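## Task

With water blanks added as needed, put this run's samples S2, S4 and S6 into the bucket adapters on loading stand ST. Any tube in an adapter must face a tube of the same mass in the hole with the same number in the opposite adapter (1 faces 3, 2 faces 4). Inside each adapter, holes 1 and 2 together must weigh as much as holes 3 and 4 together. Hole 5 sits on the pivot axis and does not count toward that balance. Before DONE, every tube, unused blanks too, must be fully seated and upright in a rack well or adapter hole. That rack or adapter must be flat, upright and entirely on the table, or for an adapter, seated in the stand. Nothing may stay in place only because the gripper holds it. Release, move the hand away (resting on DONE or its housing is fine), then press the DONE key until it latches. Do not press DONE unless the load is correct.

## Robot and tools

Setup. One arm: six joints (waist, shoulder, elbow, wrist pitch, wrist yaw, wrist roll) and a two-finger gripper. Joint ranges in rad: waist -2.880..2.880, shoulder 0.000..3.142, elbow 0.000..3.019, wrist pitch -1.693..1.571, wrist yaw -1.571..1.571, wrist roll -2.094..2.094. The fingers point along the gripper's +z and close along its y. The reported hand point lies between the pads, about 1 cm behind the tips.

Objects. All tubes are the same 50 mL type, so equal fill means equal mass, and an empty tube still has weight. Run samples have an orange cap dot with the ID and no volume marked; judge their mass from liquid level. Water blanks have a white cap dot printed with their mL. X8, grey dot, belongs to another run: leave it where it is. Each adapter has its number on its sides and holes 1 to 5 on top. In the rotor, adapter 1 faces 3 and 2 faces 4. Racks and adapters are loose. DONE is a green key on a small sloped desk; push until it latches. In the first job S6 already sits in ST. Loose items may sometimes get nudged.

Frames. Scene frame: origin on the table top under the arm base, +z up, +y to the left when looking along +x. The base may be tilted. Results give end_effector_position (m) and end_effector_quat_wxyz in this frame. At long reach the printed position can be off.

execute_actions takes "actions": a list with zero or one item, plus optional "pictures" (bool). Empty list: just returns the state. An action {"rows": [[...]], "steps": n}: n is 1 to 15 control steps of 1/30 s (default 15). Each row drives one step; if there are fewer rows than steps, the last row repeats. A wait {"steps": n} without rows: up to 300 steps counted from the last result, thinking time included. A refused call sends nothing.

A row is 7 numbers, each in [-1, 1]: dx, dy, dz, rx, ry, rz, opening. The first six are an offset, not a pose, expressed in the gripper's own axes and measured from the gripper pose in the latest result that reported it (before any such result in a scene, and for the second or later call in one reply, from where the robot stands when the action begins). Every row counts from that same pose, not from the row before. 1.0 equals 0.6 m for dx, dy, dz and 180 degrees for rotation; rx, ry, rz form one rotation vector. The opening is absolute: +1 fully open (0.094 m), -1 closed.

move: "target" is one such 7-number row (offset from the same reference), "speed" is the top path speed in m/s, 0.002 to 0.5, default 0.25, with turning capped at twice that in rad/s. It follows a straight path lasting 0.5 to 10 s and stops at 10 s even if short. It turns the short way round. It does not slow for obstacles; the hand can lag, drift and overshoot speed, especially near full stretch. The opening is sent when the move starts. Result adds a "move:" line: done, off_target, moving, held or fault, plus limits (paced = pose clipped; held = a check blocked steps, after which it may speed up) and distance to target.

wait: "seconds" 0 to 10; sends nothing new.

zoom_image: "camera" one of cam_head_left, cam_head_right, cam_high, cam_low (504x504), cam_wrist (616x616, fisheye); "region" [x0, y0, x1, y1] in pixels, origin top-left, at most 504 by 504.

finished_scene: "scene" is the current scene's number; it ends that scene for good and reports success.

Control behaviour. Each step the commanded pose is clipped to within 70 mm and 16 degrees of the measured pose; inverse kinematics favours position over orientation. After an action ends, the arm continues only to the last clipped pose, so check the result and send the remainder. Moves often stop a cm or more low; zero offsets are not a hold and can let it sink, so re-aim at the wanted pose in the first call of a reply and raise the aim if it still sags. Tiny commands of a few mm may do nothing. Because offsets count from the measured pose, repeating a small push against something rigid adds no force, but against something yielding it goes further. The simulation keeps running while you think.

Gripping. grip_measured uses the opening scale; command about 0.03 below it for a firm hold, less for a light one. Readings can be off by about 1 mm. Force limit is roughly 50-62 N per pad.

Result lines. Joint positions / velocities list the six joints then finger gap (m). "pose unreachable" and HELD mark steps the clearance check altered or blocked (mount posts count as arm). "Hand target" is the pose being driven toward. Joint torques carry offsets and noise. MOTOR HOT appears from 85 °C; at 100 °C an OVER-TEMPERATURE FAULT drops the arm, so avoid long loaded holds. FAULT lines can end moves.

Avoid: dropping tubes, knocking anything off the table (ends the scene), fast contacts, targets far past a contact, tipping racks or adapters, and pressing DONE before the balance is correct.

Each tool is called after "Emit:" by a JSON object that holds its "name" and its "arguments".

## Session

Emit:
{"name": "execute_actions", "arguments": {"actions": []}}

Scene clock: 0.00 s of 9000.00 s.
end_effector_position=(+0.1074, -0.5311, +0.1883) grip_measured=+1.000 end_effector_quat_wxyz=(-0.005, +0.969, +0.053, +0.241)
Joint positions: [-1.662  1.787  1.511 -1.298 -0.475  1.519  0.094]
Joint velocities: [-0.005 -0.024  0.007 -0.002  0.007  0.037  0.   ]
Joint torques (N m, as the arm reports them, + toward a larger angle): no reading
Hand target: +0.108, -0.539, +0.199; +0.009, +0.969, +0.056, +0.242

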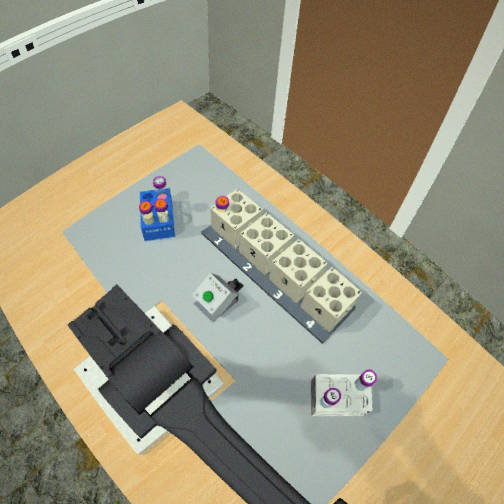

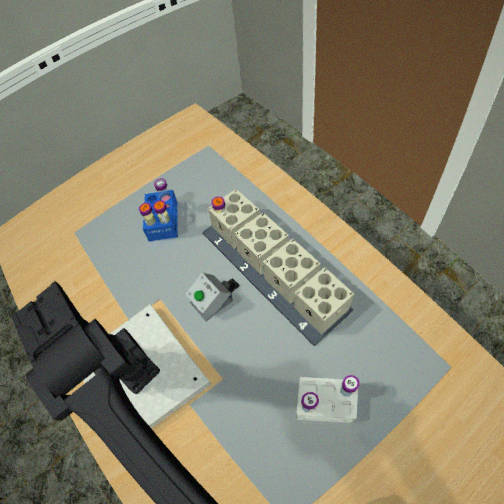

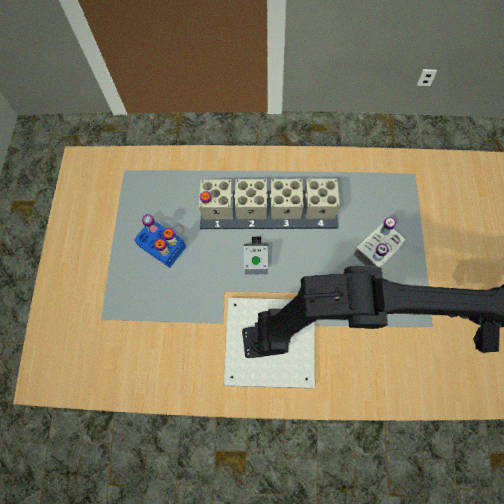

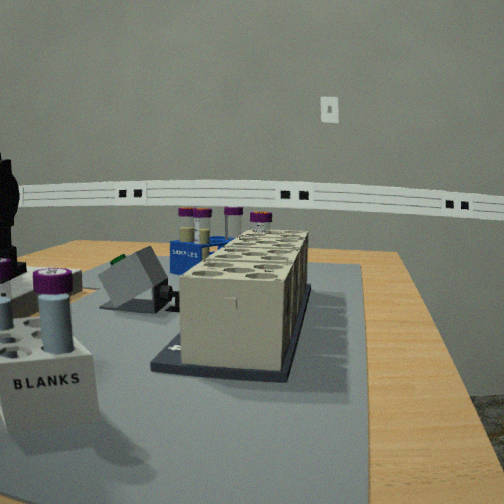

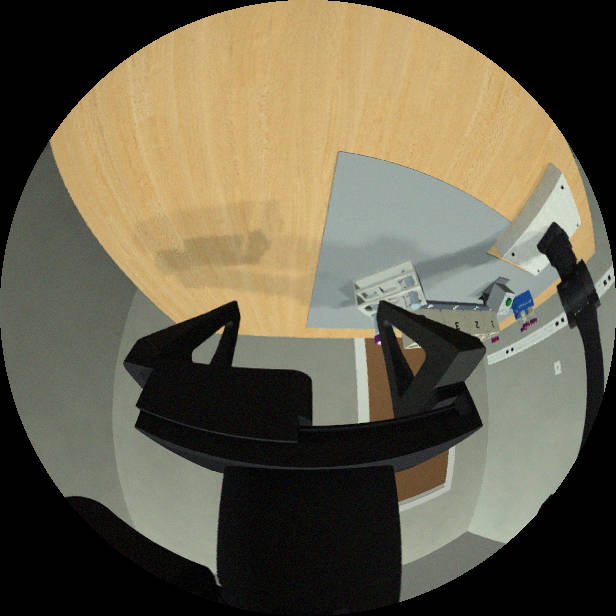

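Emit:
{"name": "zoom_image", "arguments": {"camera": "cam_high", "region": [190, 165, 350, 235]}}

Emit:
{"name": "zoom_image", "arguments": {"camera": "cam_head_left", "region": [120, 160, 280, 270]}}

Emit:
{"name": "zoom_image", "arguments": {"camera": "cam_low", "region": [160, 195, 320, 285]}}

Emit:
{"name": "zoom_image", "arguments": {"camera": "cam_head_left", "region": [290, 350, 400, 430]}}

Emit:
{"name": "zoom_image", "arguments": {"camera": "cam_high", "region": [120, 200, 220, 280]}}

Emit:
{"name": "zoom_image", "arguments": {"camera": "cam_low", "region": [0, 240, 140, 440]}}

Region (190, 165, 350, 235) of cam_high's 504x504 image, scaled by 3.150, with more detail than that image has; it fills the top 220 rows of this view, and the rest is white.

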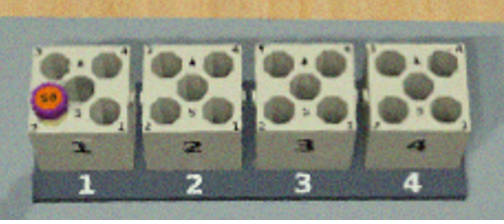

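Region (120, 160, 280, 270) of cam_head_left's 504x504 image, scaled by 3.150, with more detail than that image has; it fills the top 346 rows of this view, and the rest is white.

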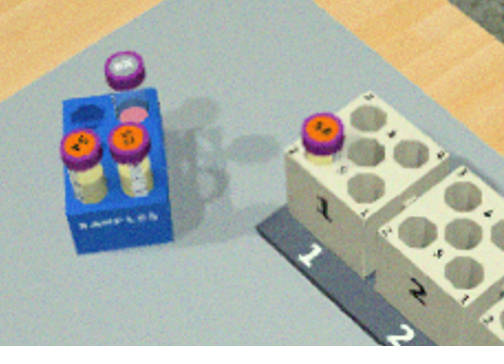

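Region (160, 195, 320, 285) of cam_low's 504x504 image, scaled by 3.150, with more detail than that image has; it fills the top 284 rows of this view, and the rest is white.

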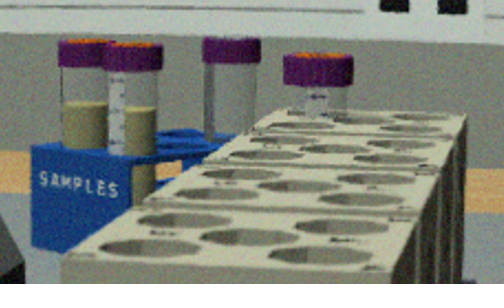

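Region (290, 350, 400, 430) of cam_head_left's 504x504 image, scaled by 4.582, with more detail than that image has; it fills the top 367 rows of this view, and the rest is white.

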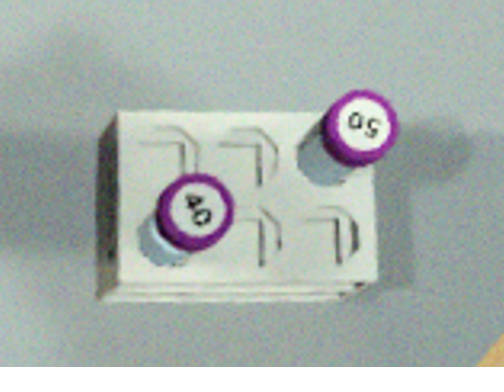

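Region (120, 200, 220, 280) of cam_high's 504x504 image, scaled by 5.040, with more detail than that image has; it fills the top 403 rows of this view, and the rest is white.

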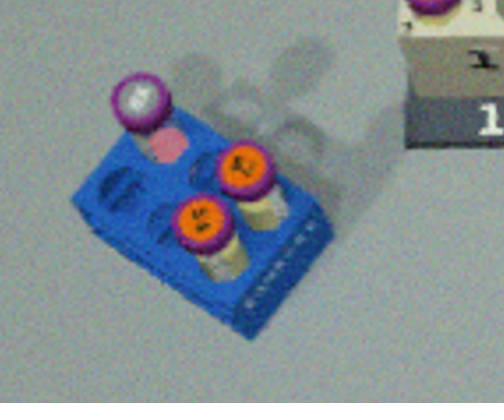

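Region (0, 240, 140, 440) of cam_low's 504x504 image, scaled by 2.520, with more detail than that image has; it fills the left 353 columns of this view, and the rest is white.

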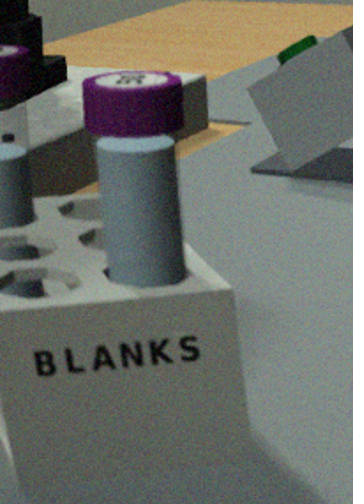

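Emit:
{"name": "move", "arguments": {"target": [0.416,-0.428,0,0,-0.155,0.034,0.3]}}

Scene clock: 15.90 s of 9000.00 s.
end_effector_position=(+0.2973, -0.2440, +0.2857) grip_measured=+0.302 end_effector_quat_wxyz=(-0.073, +0.984, +0.160, +0.040)
Joint positions: [-0.891  1.394  1.332 -1.581 -0.14   2.073  0.061]
Joint velocities: [-0.005  0.005 -0.002 -0.002 -0.037 -0.022 -0.   ]
Joint torques (N m, as the arm reports them, + toward a larger angle): [ 0.54 -7.79 10.63 -0.63  0.05  0.05]
Hand target: +0.302, -0.252, +0.301; -0.061, +0.985, +0.154, +0.048
Off the commanded pose: 0.017 m, 20 deg; orientation clipped at the last step of the last action.
joint sent to its limit — the command would take joint 6 (wrist roll) past its upper limit, so that joint was sent only as far as its limit.
After step 90, 11.00 s passed at rest.
move: off_target; limits=paced

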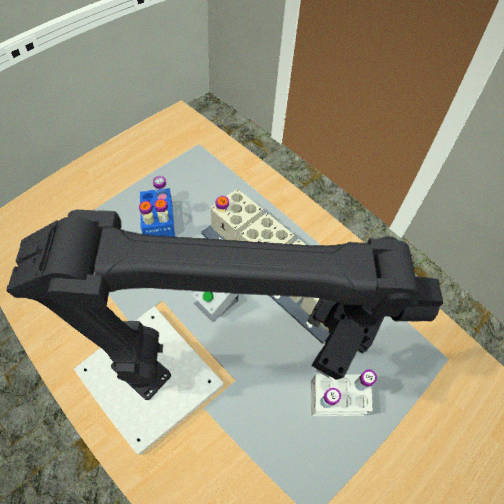

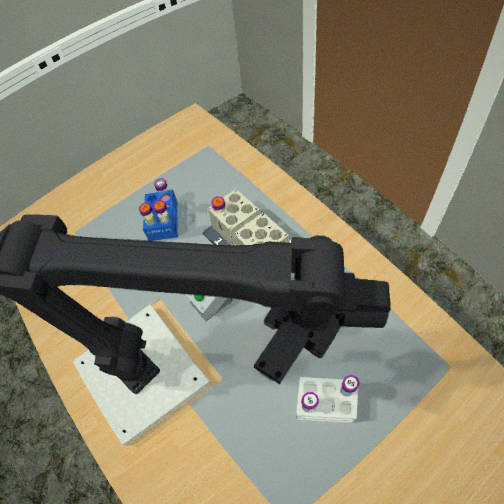

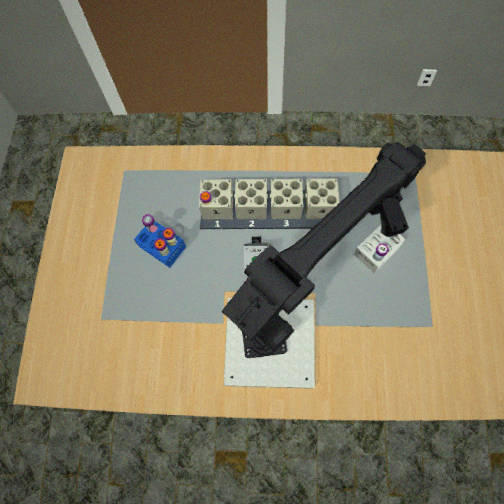

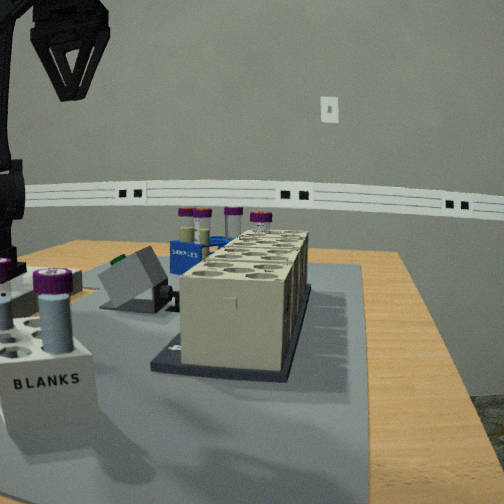

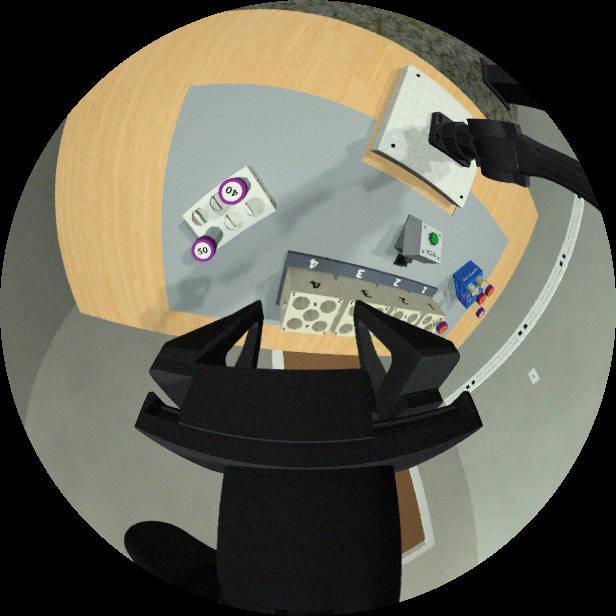

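Emit:
{"name": "move", "arguments": {"target": [0.174,-0.37,0,0,0,-0.898,0.3], "speed": 0.4}}

Scene clock: 25.37 s of 9000.00 s.
end_effector_position=(+0.3281, -0.0048, +0.3119) grip_measured=+0.302 end_effector_quat_wxyz=(+0.013, +0.006, +0.997, +0.077)
Joint positions: [-0.237  1.202  1.225 -1.593 -0.151 -0.074  0.061]
Joint velocities: [ 0.005 -0.024 -0.002 -0.012  0.037  0.037  0.002]
Joint torques (N m, as the arm reports them, + toward a larger angle): [ 1.24 -6.92  8.88 -0.42 -0.17 -0.12]
Hand target: +0.327, -0.003, +0.324; +0.026, -0.002, +0.997, +0.078
Off the commanded pose: 0.014 m, 2 deg.
After step 90, 2.30 s passed at rest.
move: off_target

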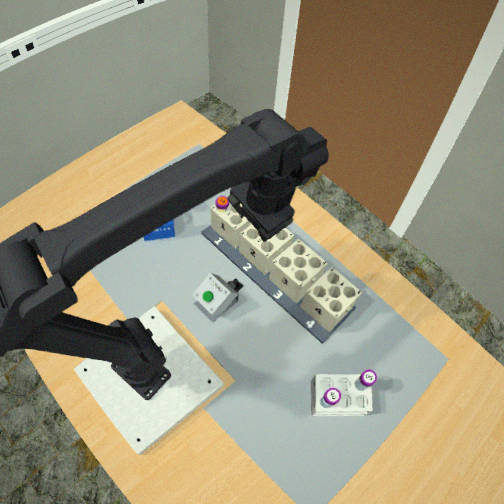

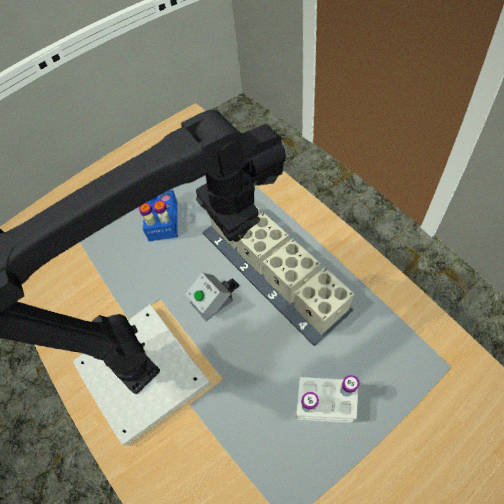

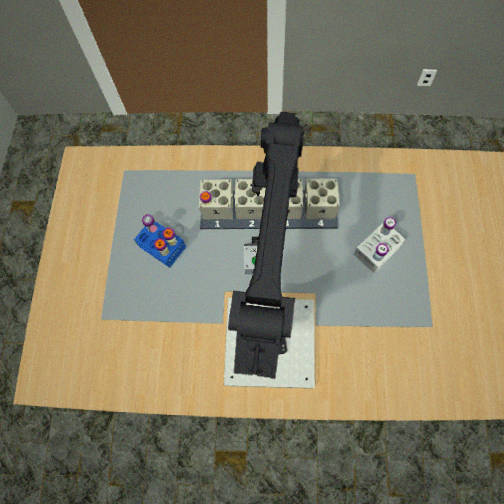

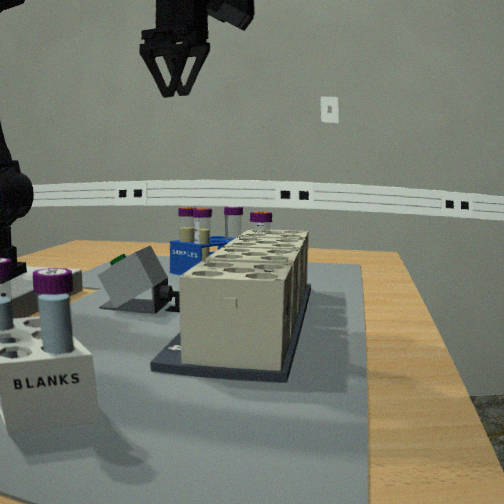

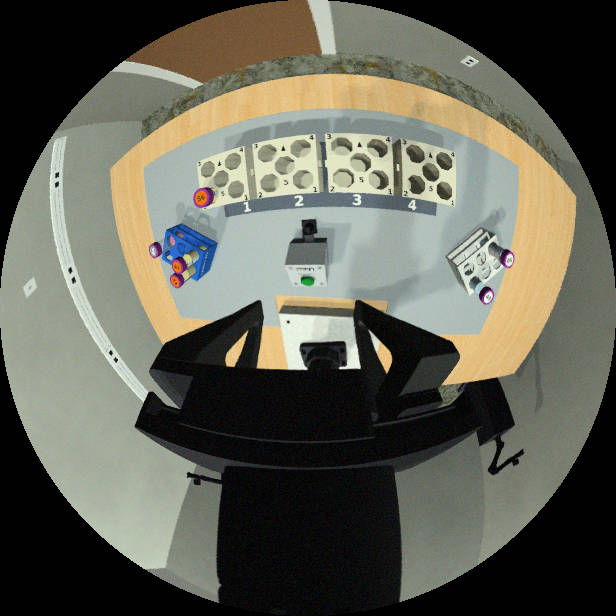

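Emit:
{"name": "move", "arguments": {"target": [-0.103,0.265,0.18,0.049,0.008,-0.004,0.3]}}

Scene clock: 32.83 s of 9000.00 s.
end_effector_position=(+0.3795, +0.1628, +0.2140) grip_measured=+0.302 end_effector_quat_wxyz=(-0.026, -0.009, +1.000, -0.009)
Joint positions: [ 0.253  1.498  1.25  -1.391 -0.005  0.387  0.061]
Joint velocities: [-0.024  0.005 -0.002 -0.002  0.022 -0.022 -0.001]
Joint torques (N m, as the arm reports them, + toward a larger angle): [ 0.48 -9.5  10.75  0.08  0.18  0.06]
Hand target: +0.396, +0.167, +0.231; -0.001, -0.000, +1.000, +0.000
Off the commanded pose: 0.024 m, 3 deg.
After step 90, 3.07 s passed at rest.
move: off_target

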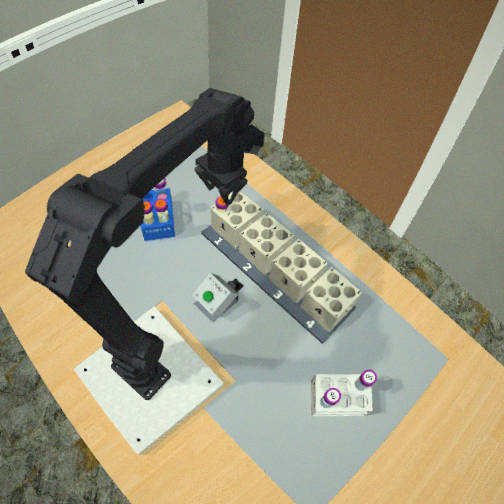

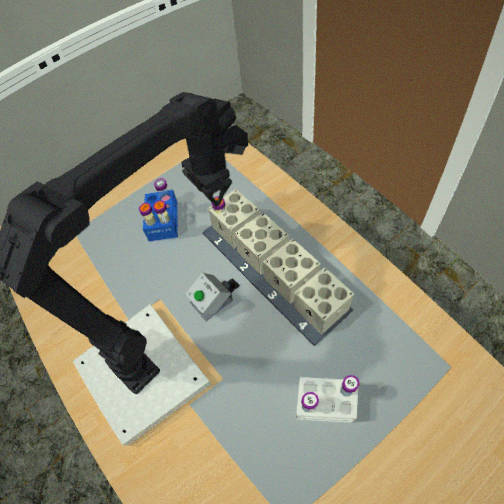

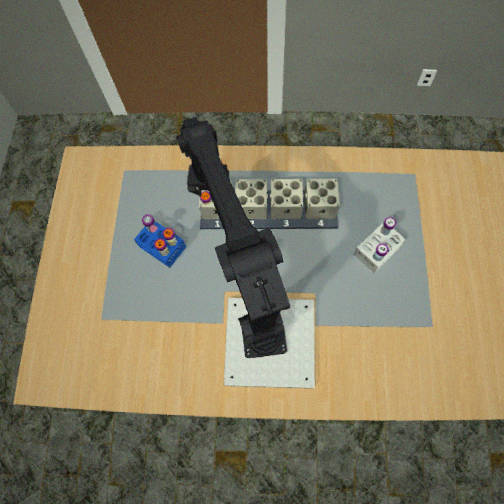

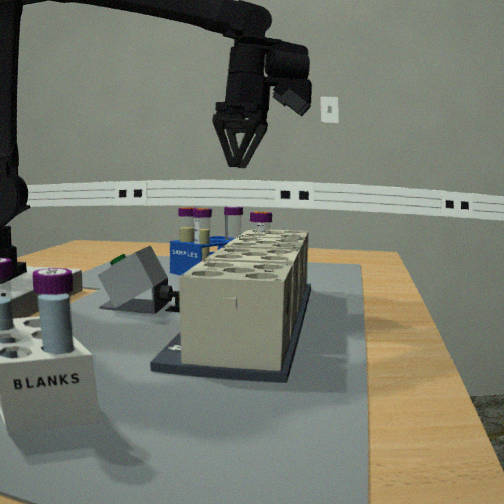

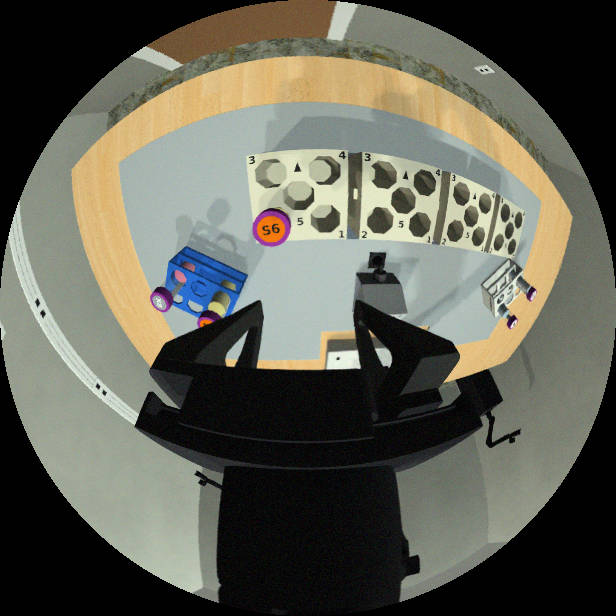

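Emit:
{"name": "move", "arguments": {"target": [-0.075,0.06,0.04,-0.006,-0.03,0.006,0.3]}}

Scene clock: 36.97 s of 9000.00 s.
end_effector_position=(+0.4076, +0.1906, +0.1735) grip_measured=+0.302 end_effector_quat_wxyz=(-0.002, -0.004, +1.000, -0.009)
Joint positions: [ 0.292  1.594  1.25  -1.252  0.012  0.435  0.061]
Joint velocities: [-0.005 -0.015 -0.002 -0.007 -0.051  0.095  0.002]
Joint torques (N m, as the arm reports them, + toward a larger angle): [  1.22 -10.89  10.07   0.33   0.2    0.04]
Hand target: +0.423, +0.198, +0.187; +0.021, +0.001, +1.000, +0.000
Off the commanded pose: 0.022 m, 3 deg.
After step 90, 0.30 s passed at rest.
move: off_target

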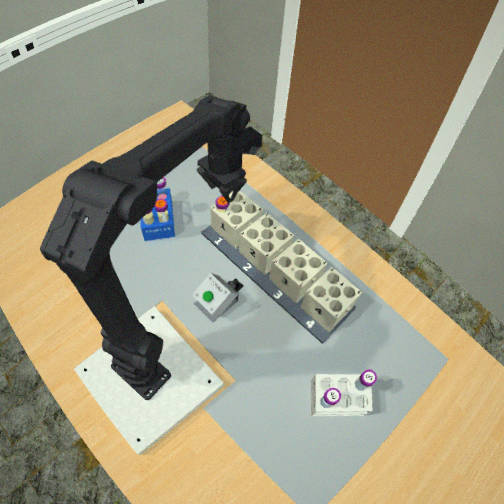

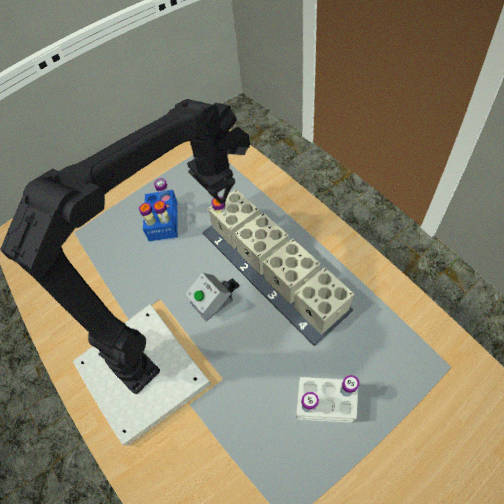

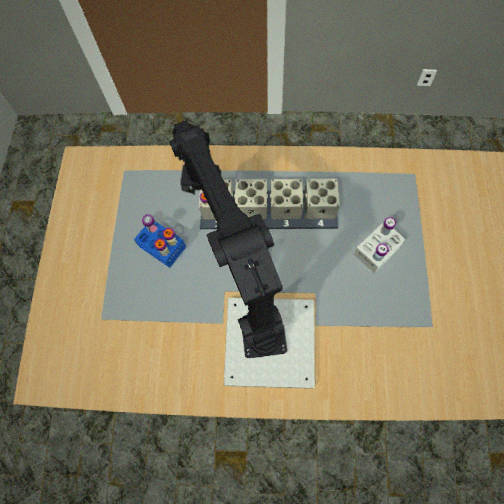

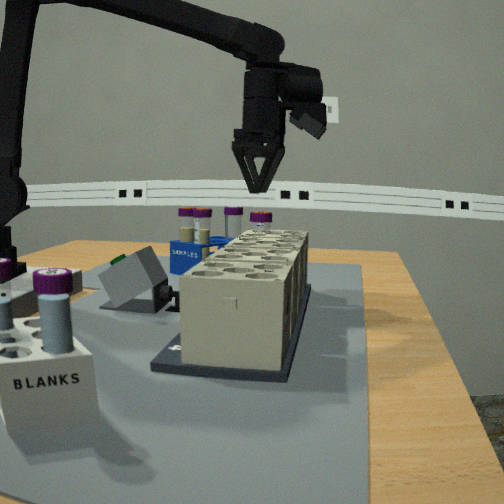

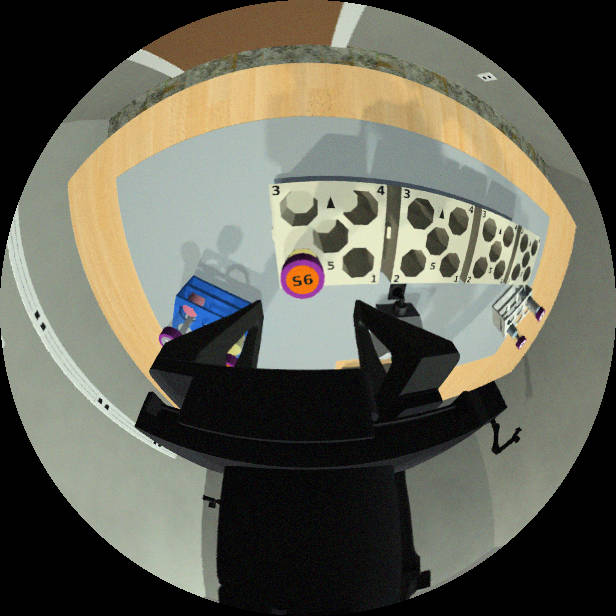

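Emit:
{"name": "move", "arguments": {"target": [-0.032,0.018,0.06,-0.006,-0.015,0,0.3], "speed": 0.1}}

Scene clock: 41.00 s of 9000.00 s.
end_effector_position=(+0.4227, +0.1977, +0.1398) grip_measured=+0.302 end_effector_quat_wxyz=(+0.017, -0.003, +1.000, +0.000)
Joint positions: [ 0.292  1.642  1.213 -1.125  0.012  0.437  0.061]
Joint velocities: [-0.005  0.005 -0.017  0.007 -0.037  0.037 -0.001]
Joint torques (N m, as the arm reports them, + toward a larger angle): [  1.16 -10.42   7.39   0.44   0.18  -0.03]
Hand target: +0.427, +0.201, +0.137; +0.021, -0.004, +1.000, +0.001
Off the commanded pose: 0.006 m, 1 deg.
After step 90, 0.17 s passed at rest.
move: done

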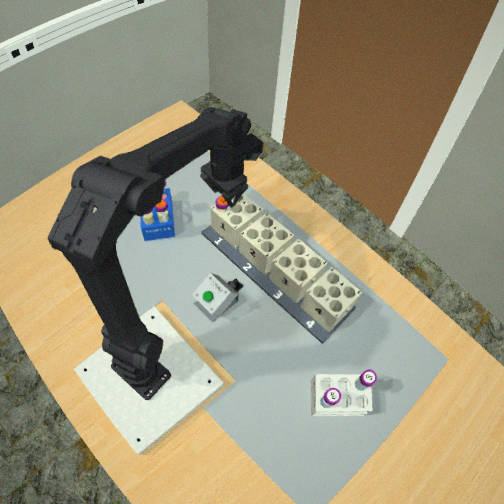

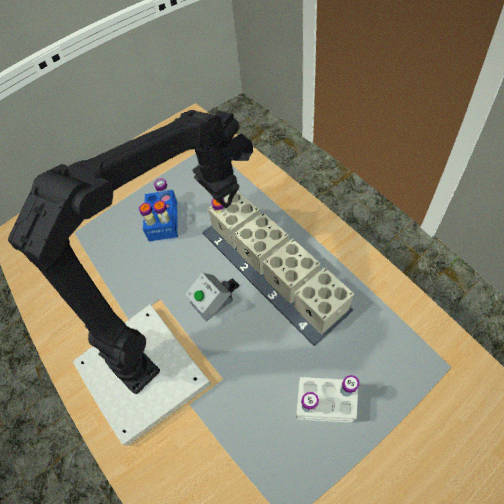

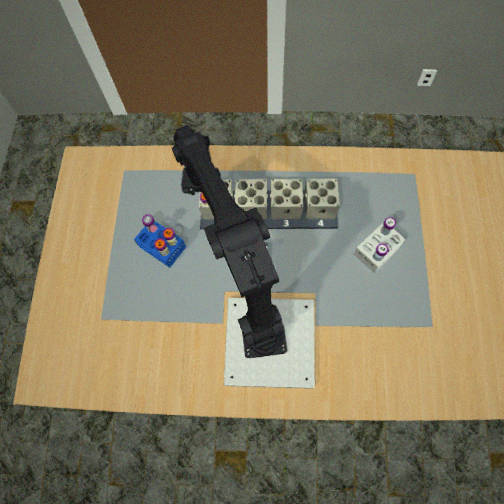

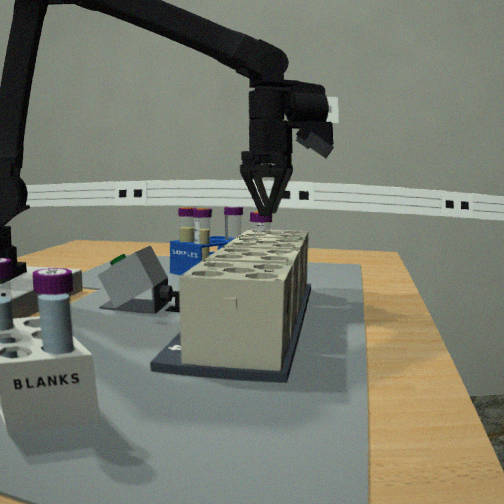

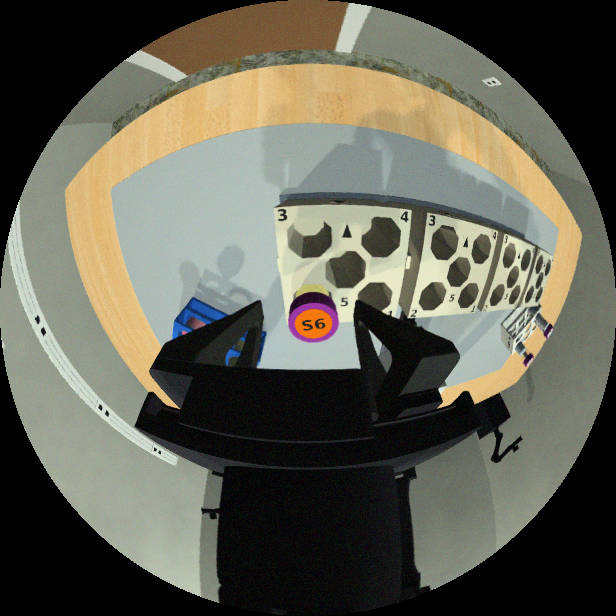

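Emit:
{"name": "move", "arguments": {"target": [0.02,-0.008,0.031,0,0.011,0,0.3], "speed": 0.05}}

Scene clock: 44.07 s of 9000.00 s.
end_effector_position=(+0.4074, +0.1926, +0.1243) grip_measured=+0.302 end_effector_quat_wxyz=(-0.002, -0.003, +1.000, -0.002)
Joint positions: [ 0.292  1.642  1.169 -1.117  0.001  0.437  0.061]
Joint velocities: [-0.015 -0.015 -0.017 -0.007 -0.051  0.037  0.   ]
Joint torques (N m, as the arm reports them, + toward a larger angle): [  0.64 -10.14   7.03   0.31  -0.05  -0.07]
Hand target: +0.412, +0.193, +0.121; -0.000, -0.003, +1.000, +0.001
Off the commanded pose: 0.005 m, 0 deg.
move: done

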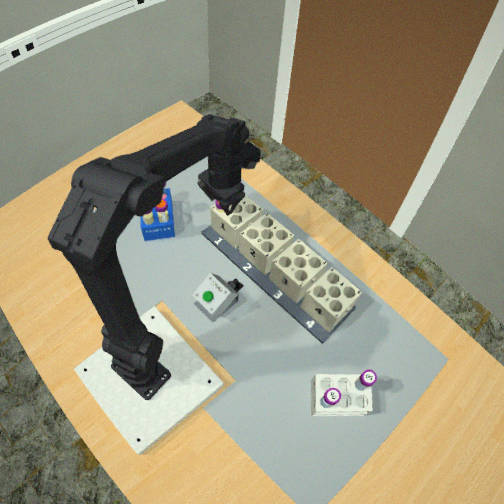

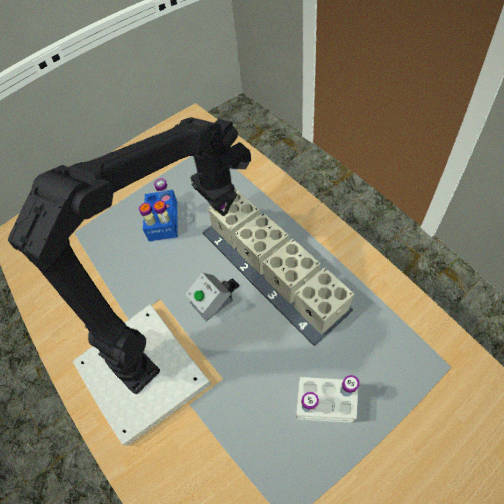

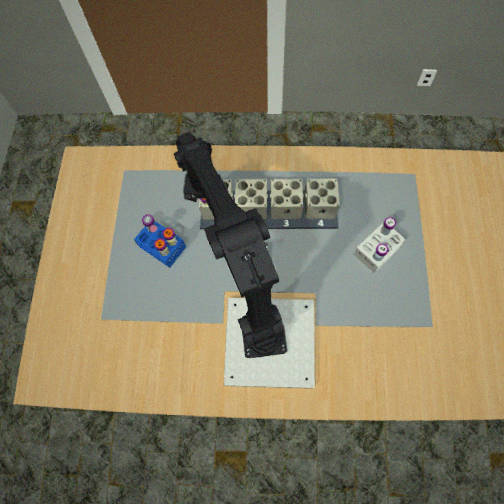

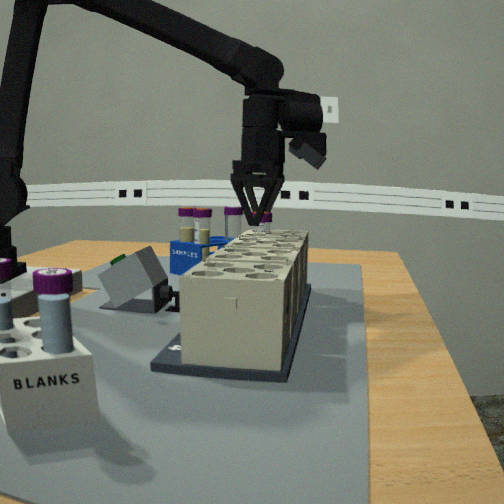

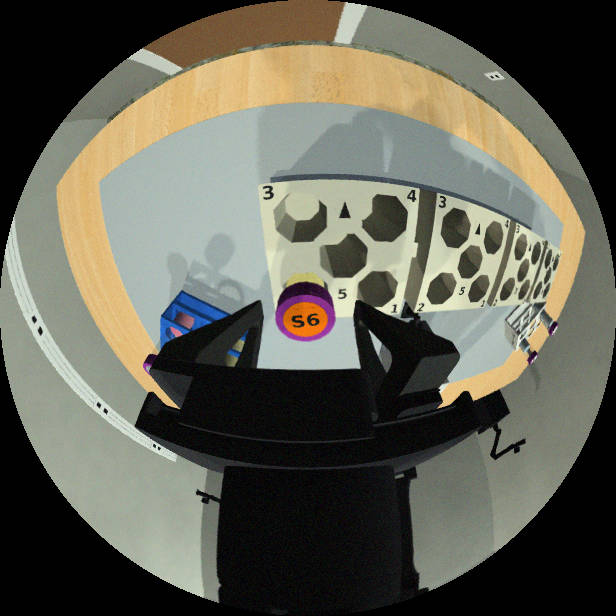

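Emit:
{"name": "move", "arguments": {"target": [-0.022,0.003,0.008,0,-0.004,0,0.3], "speed": 0.05}}

Emit:
{"name": "zoom_image", "arguments": {"camera": "cam_low", "region": [200, 120, 340, 260]}}

Scene clock: 47.30 s of 9000.00 s.
end_effector_position=(+0.4081, +0.1926, +0.1192) grip_measured=+0.302 end_effector_quat_wxyz=(-0.005, -0.003, +1.000, -0.005)
Joint positions: [ 0.292  1.654  1.169 -1.113  0.003  0.437  0.061]
Joint velocities: [ 0.005 -0.005 -0.012 -0.012 -0.081 -0.022 -0.   ]
Joint torques (N m, as the arm reports them, + toward a larger angle): [ 0.42 -9.79  8.48  0.32  0.19 -0.1 ]
Hand target: +0.420, +0.194, +0.120; +0.004, -0.003, +1.000, -0.002
Off the commanded pose: 0.013 m, 1 deg.
move: off_target

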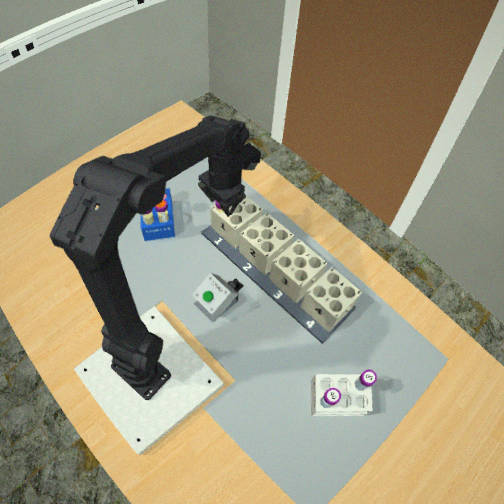

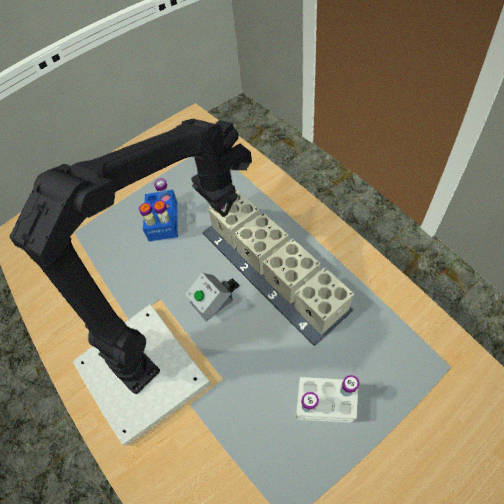

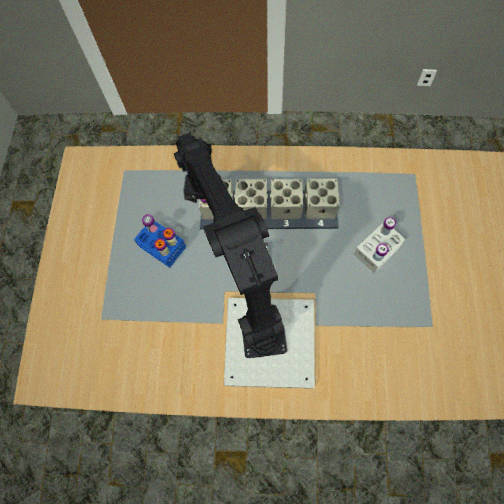

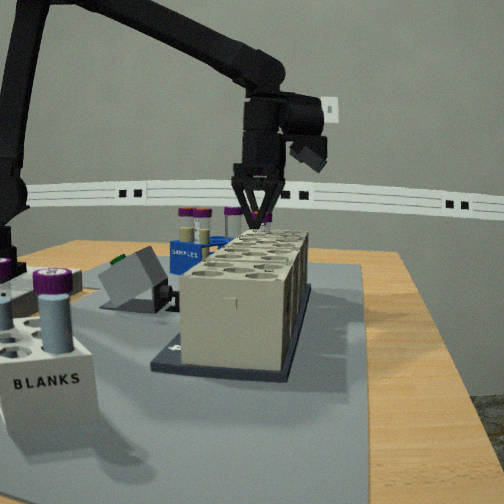

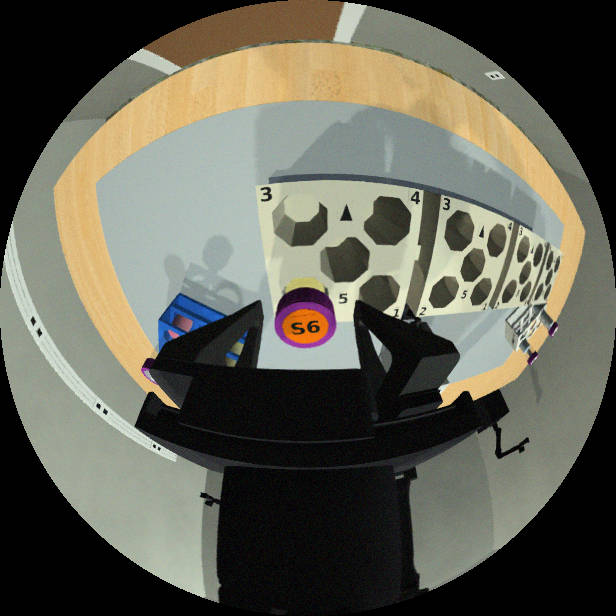

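Region (200, 120, 340, 260) of cam_low's 504x504 image, scaled by 3.600, with more detail than that image has.

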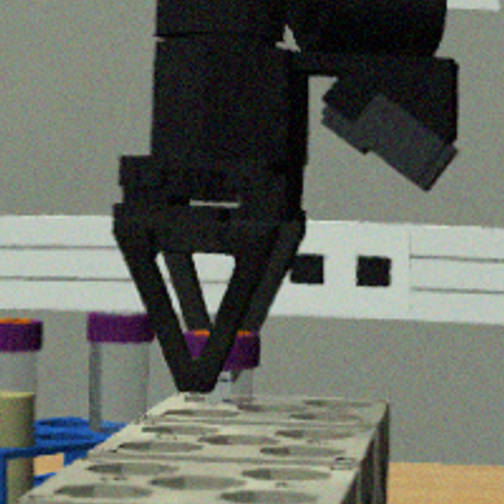

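Emit:
{"name": "move", "arguments": {"target": [-0.03,0.003,-0.018,0,-0.014,0,0.3], "speed": 0.05}}

Scene clock: 50.13 s of 9000.00 s.
end_effector_position=(+0.4092, +0.1901, +0.1193) grip_measured=+0.302 end_effector_quat_wxyz=(-0.002, -0.003, +1.000, -0.012)
Joint positions: [ 0.292  1.654  1.169 -1.113  0.019  0.437  0.061]
Joint velocities: [-0.015 -0.005 -0.007 -0.002  0.022 -0.022 -0.002]
Joint torques (N m, as the arm reports them, + toward a larger angle): [  0.44 -10.64   9.45   0.18   0.2   -0.09]
Hand target: +0.426, +0.194, +0.130; +0.017, -0.003, +1.000, -0.005
Off the commanded pose: 0.020 m, 2 deg.
move: off_target

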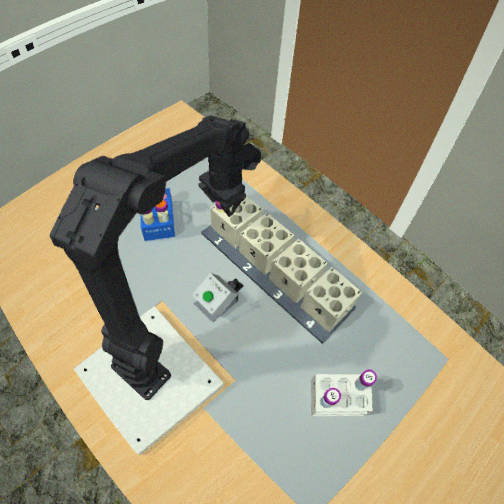

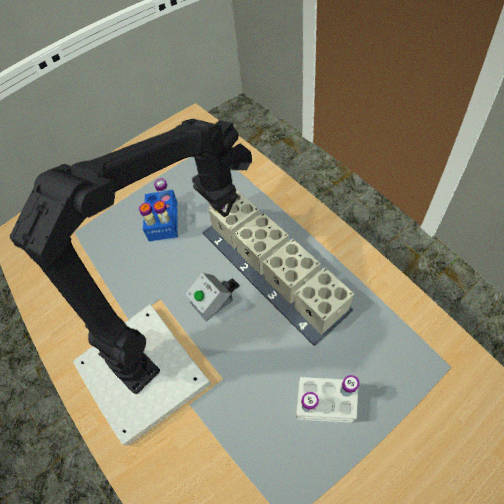

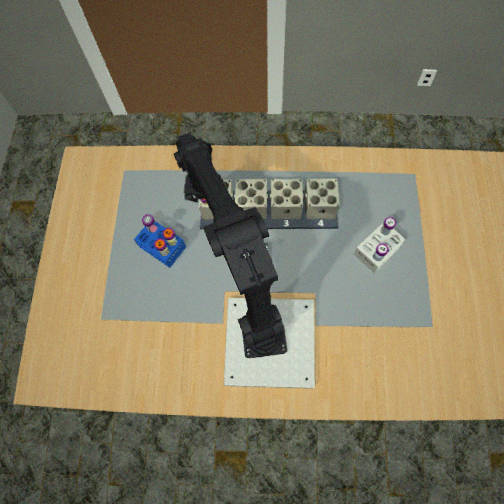

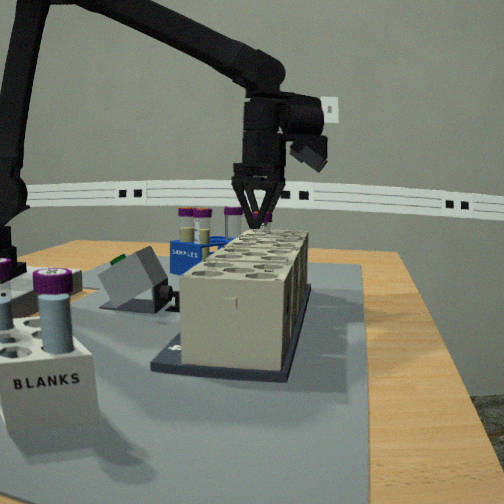

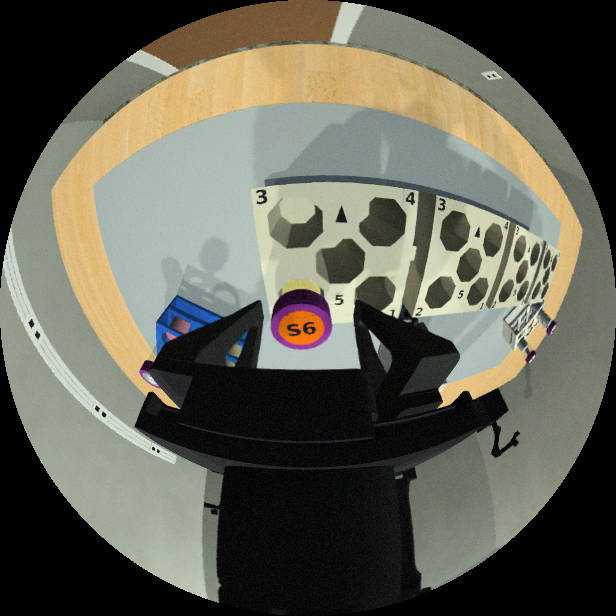

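Emit:
{"name": "move", "arguments": {"target": [-0.04,0.014,-0.03,-0.01,-0.014,0,0.3], "speed": 0.05}}

Scene clock: 56.40 s of 9000.00 s.
end_effector_position=(+0.4168, +0.1940, +0.1263) grip_measured=+0.302 end_effector_quat_wxyz=(+0.007, -0.002, +1.000, -0.005)
Joint positions: [ 0.291  1.654  1.19  -1.113  0.013  0.436  0.061]
Joint velocities: [-0.005  0.005 -0.017 -0.012 -0.081 -0.051 -0.   ]
Joint torques (N m, as the arm reports them, + toward a larger angle): [  0.26 -10.48   9.89  -0.09  -0.04  -0.12]
Hand target: +0.433, +0.198, +0.137; +0.021, -0.003, +1.000, +0.004
Off the commanded pose: 0.020 m, 2 deg.
After step 90, 2.27 s passed at rest.
move: off_target

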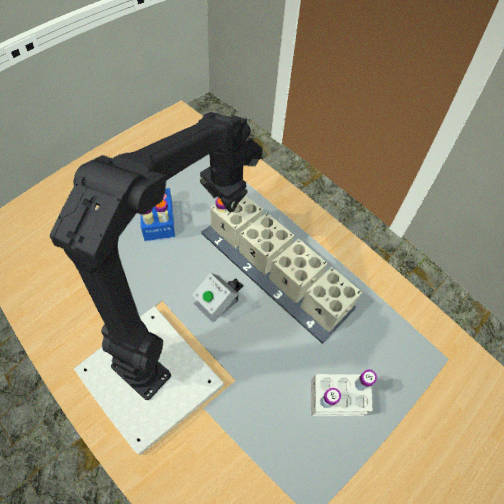

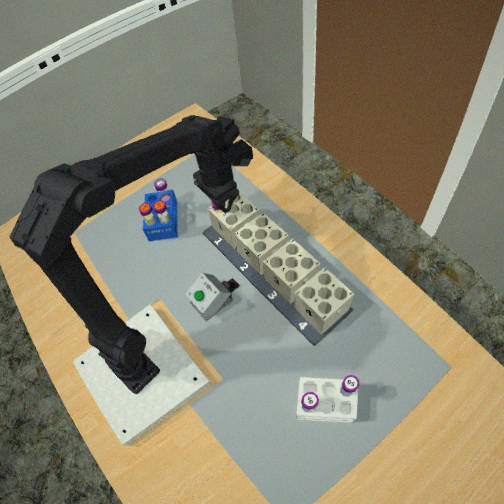

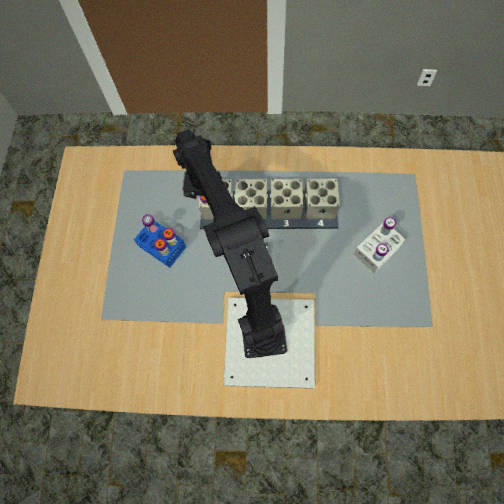

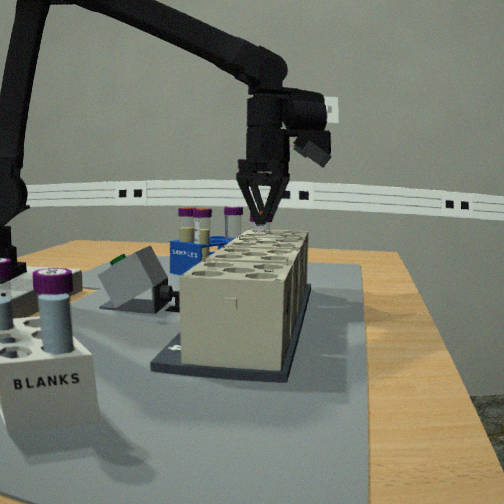

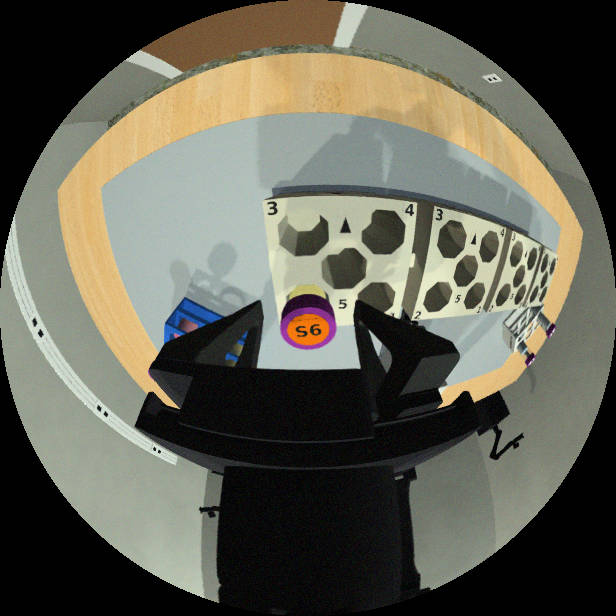

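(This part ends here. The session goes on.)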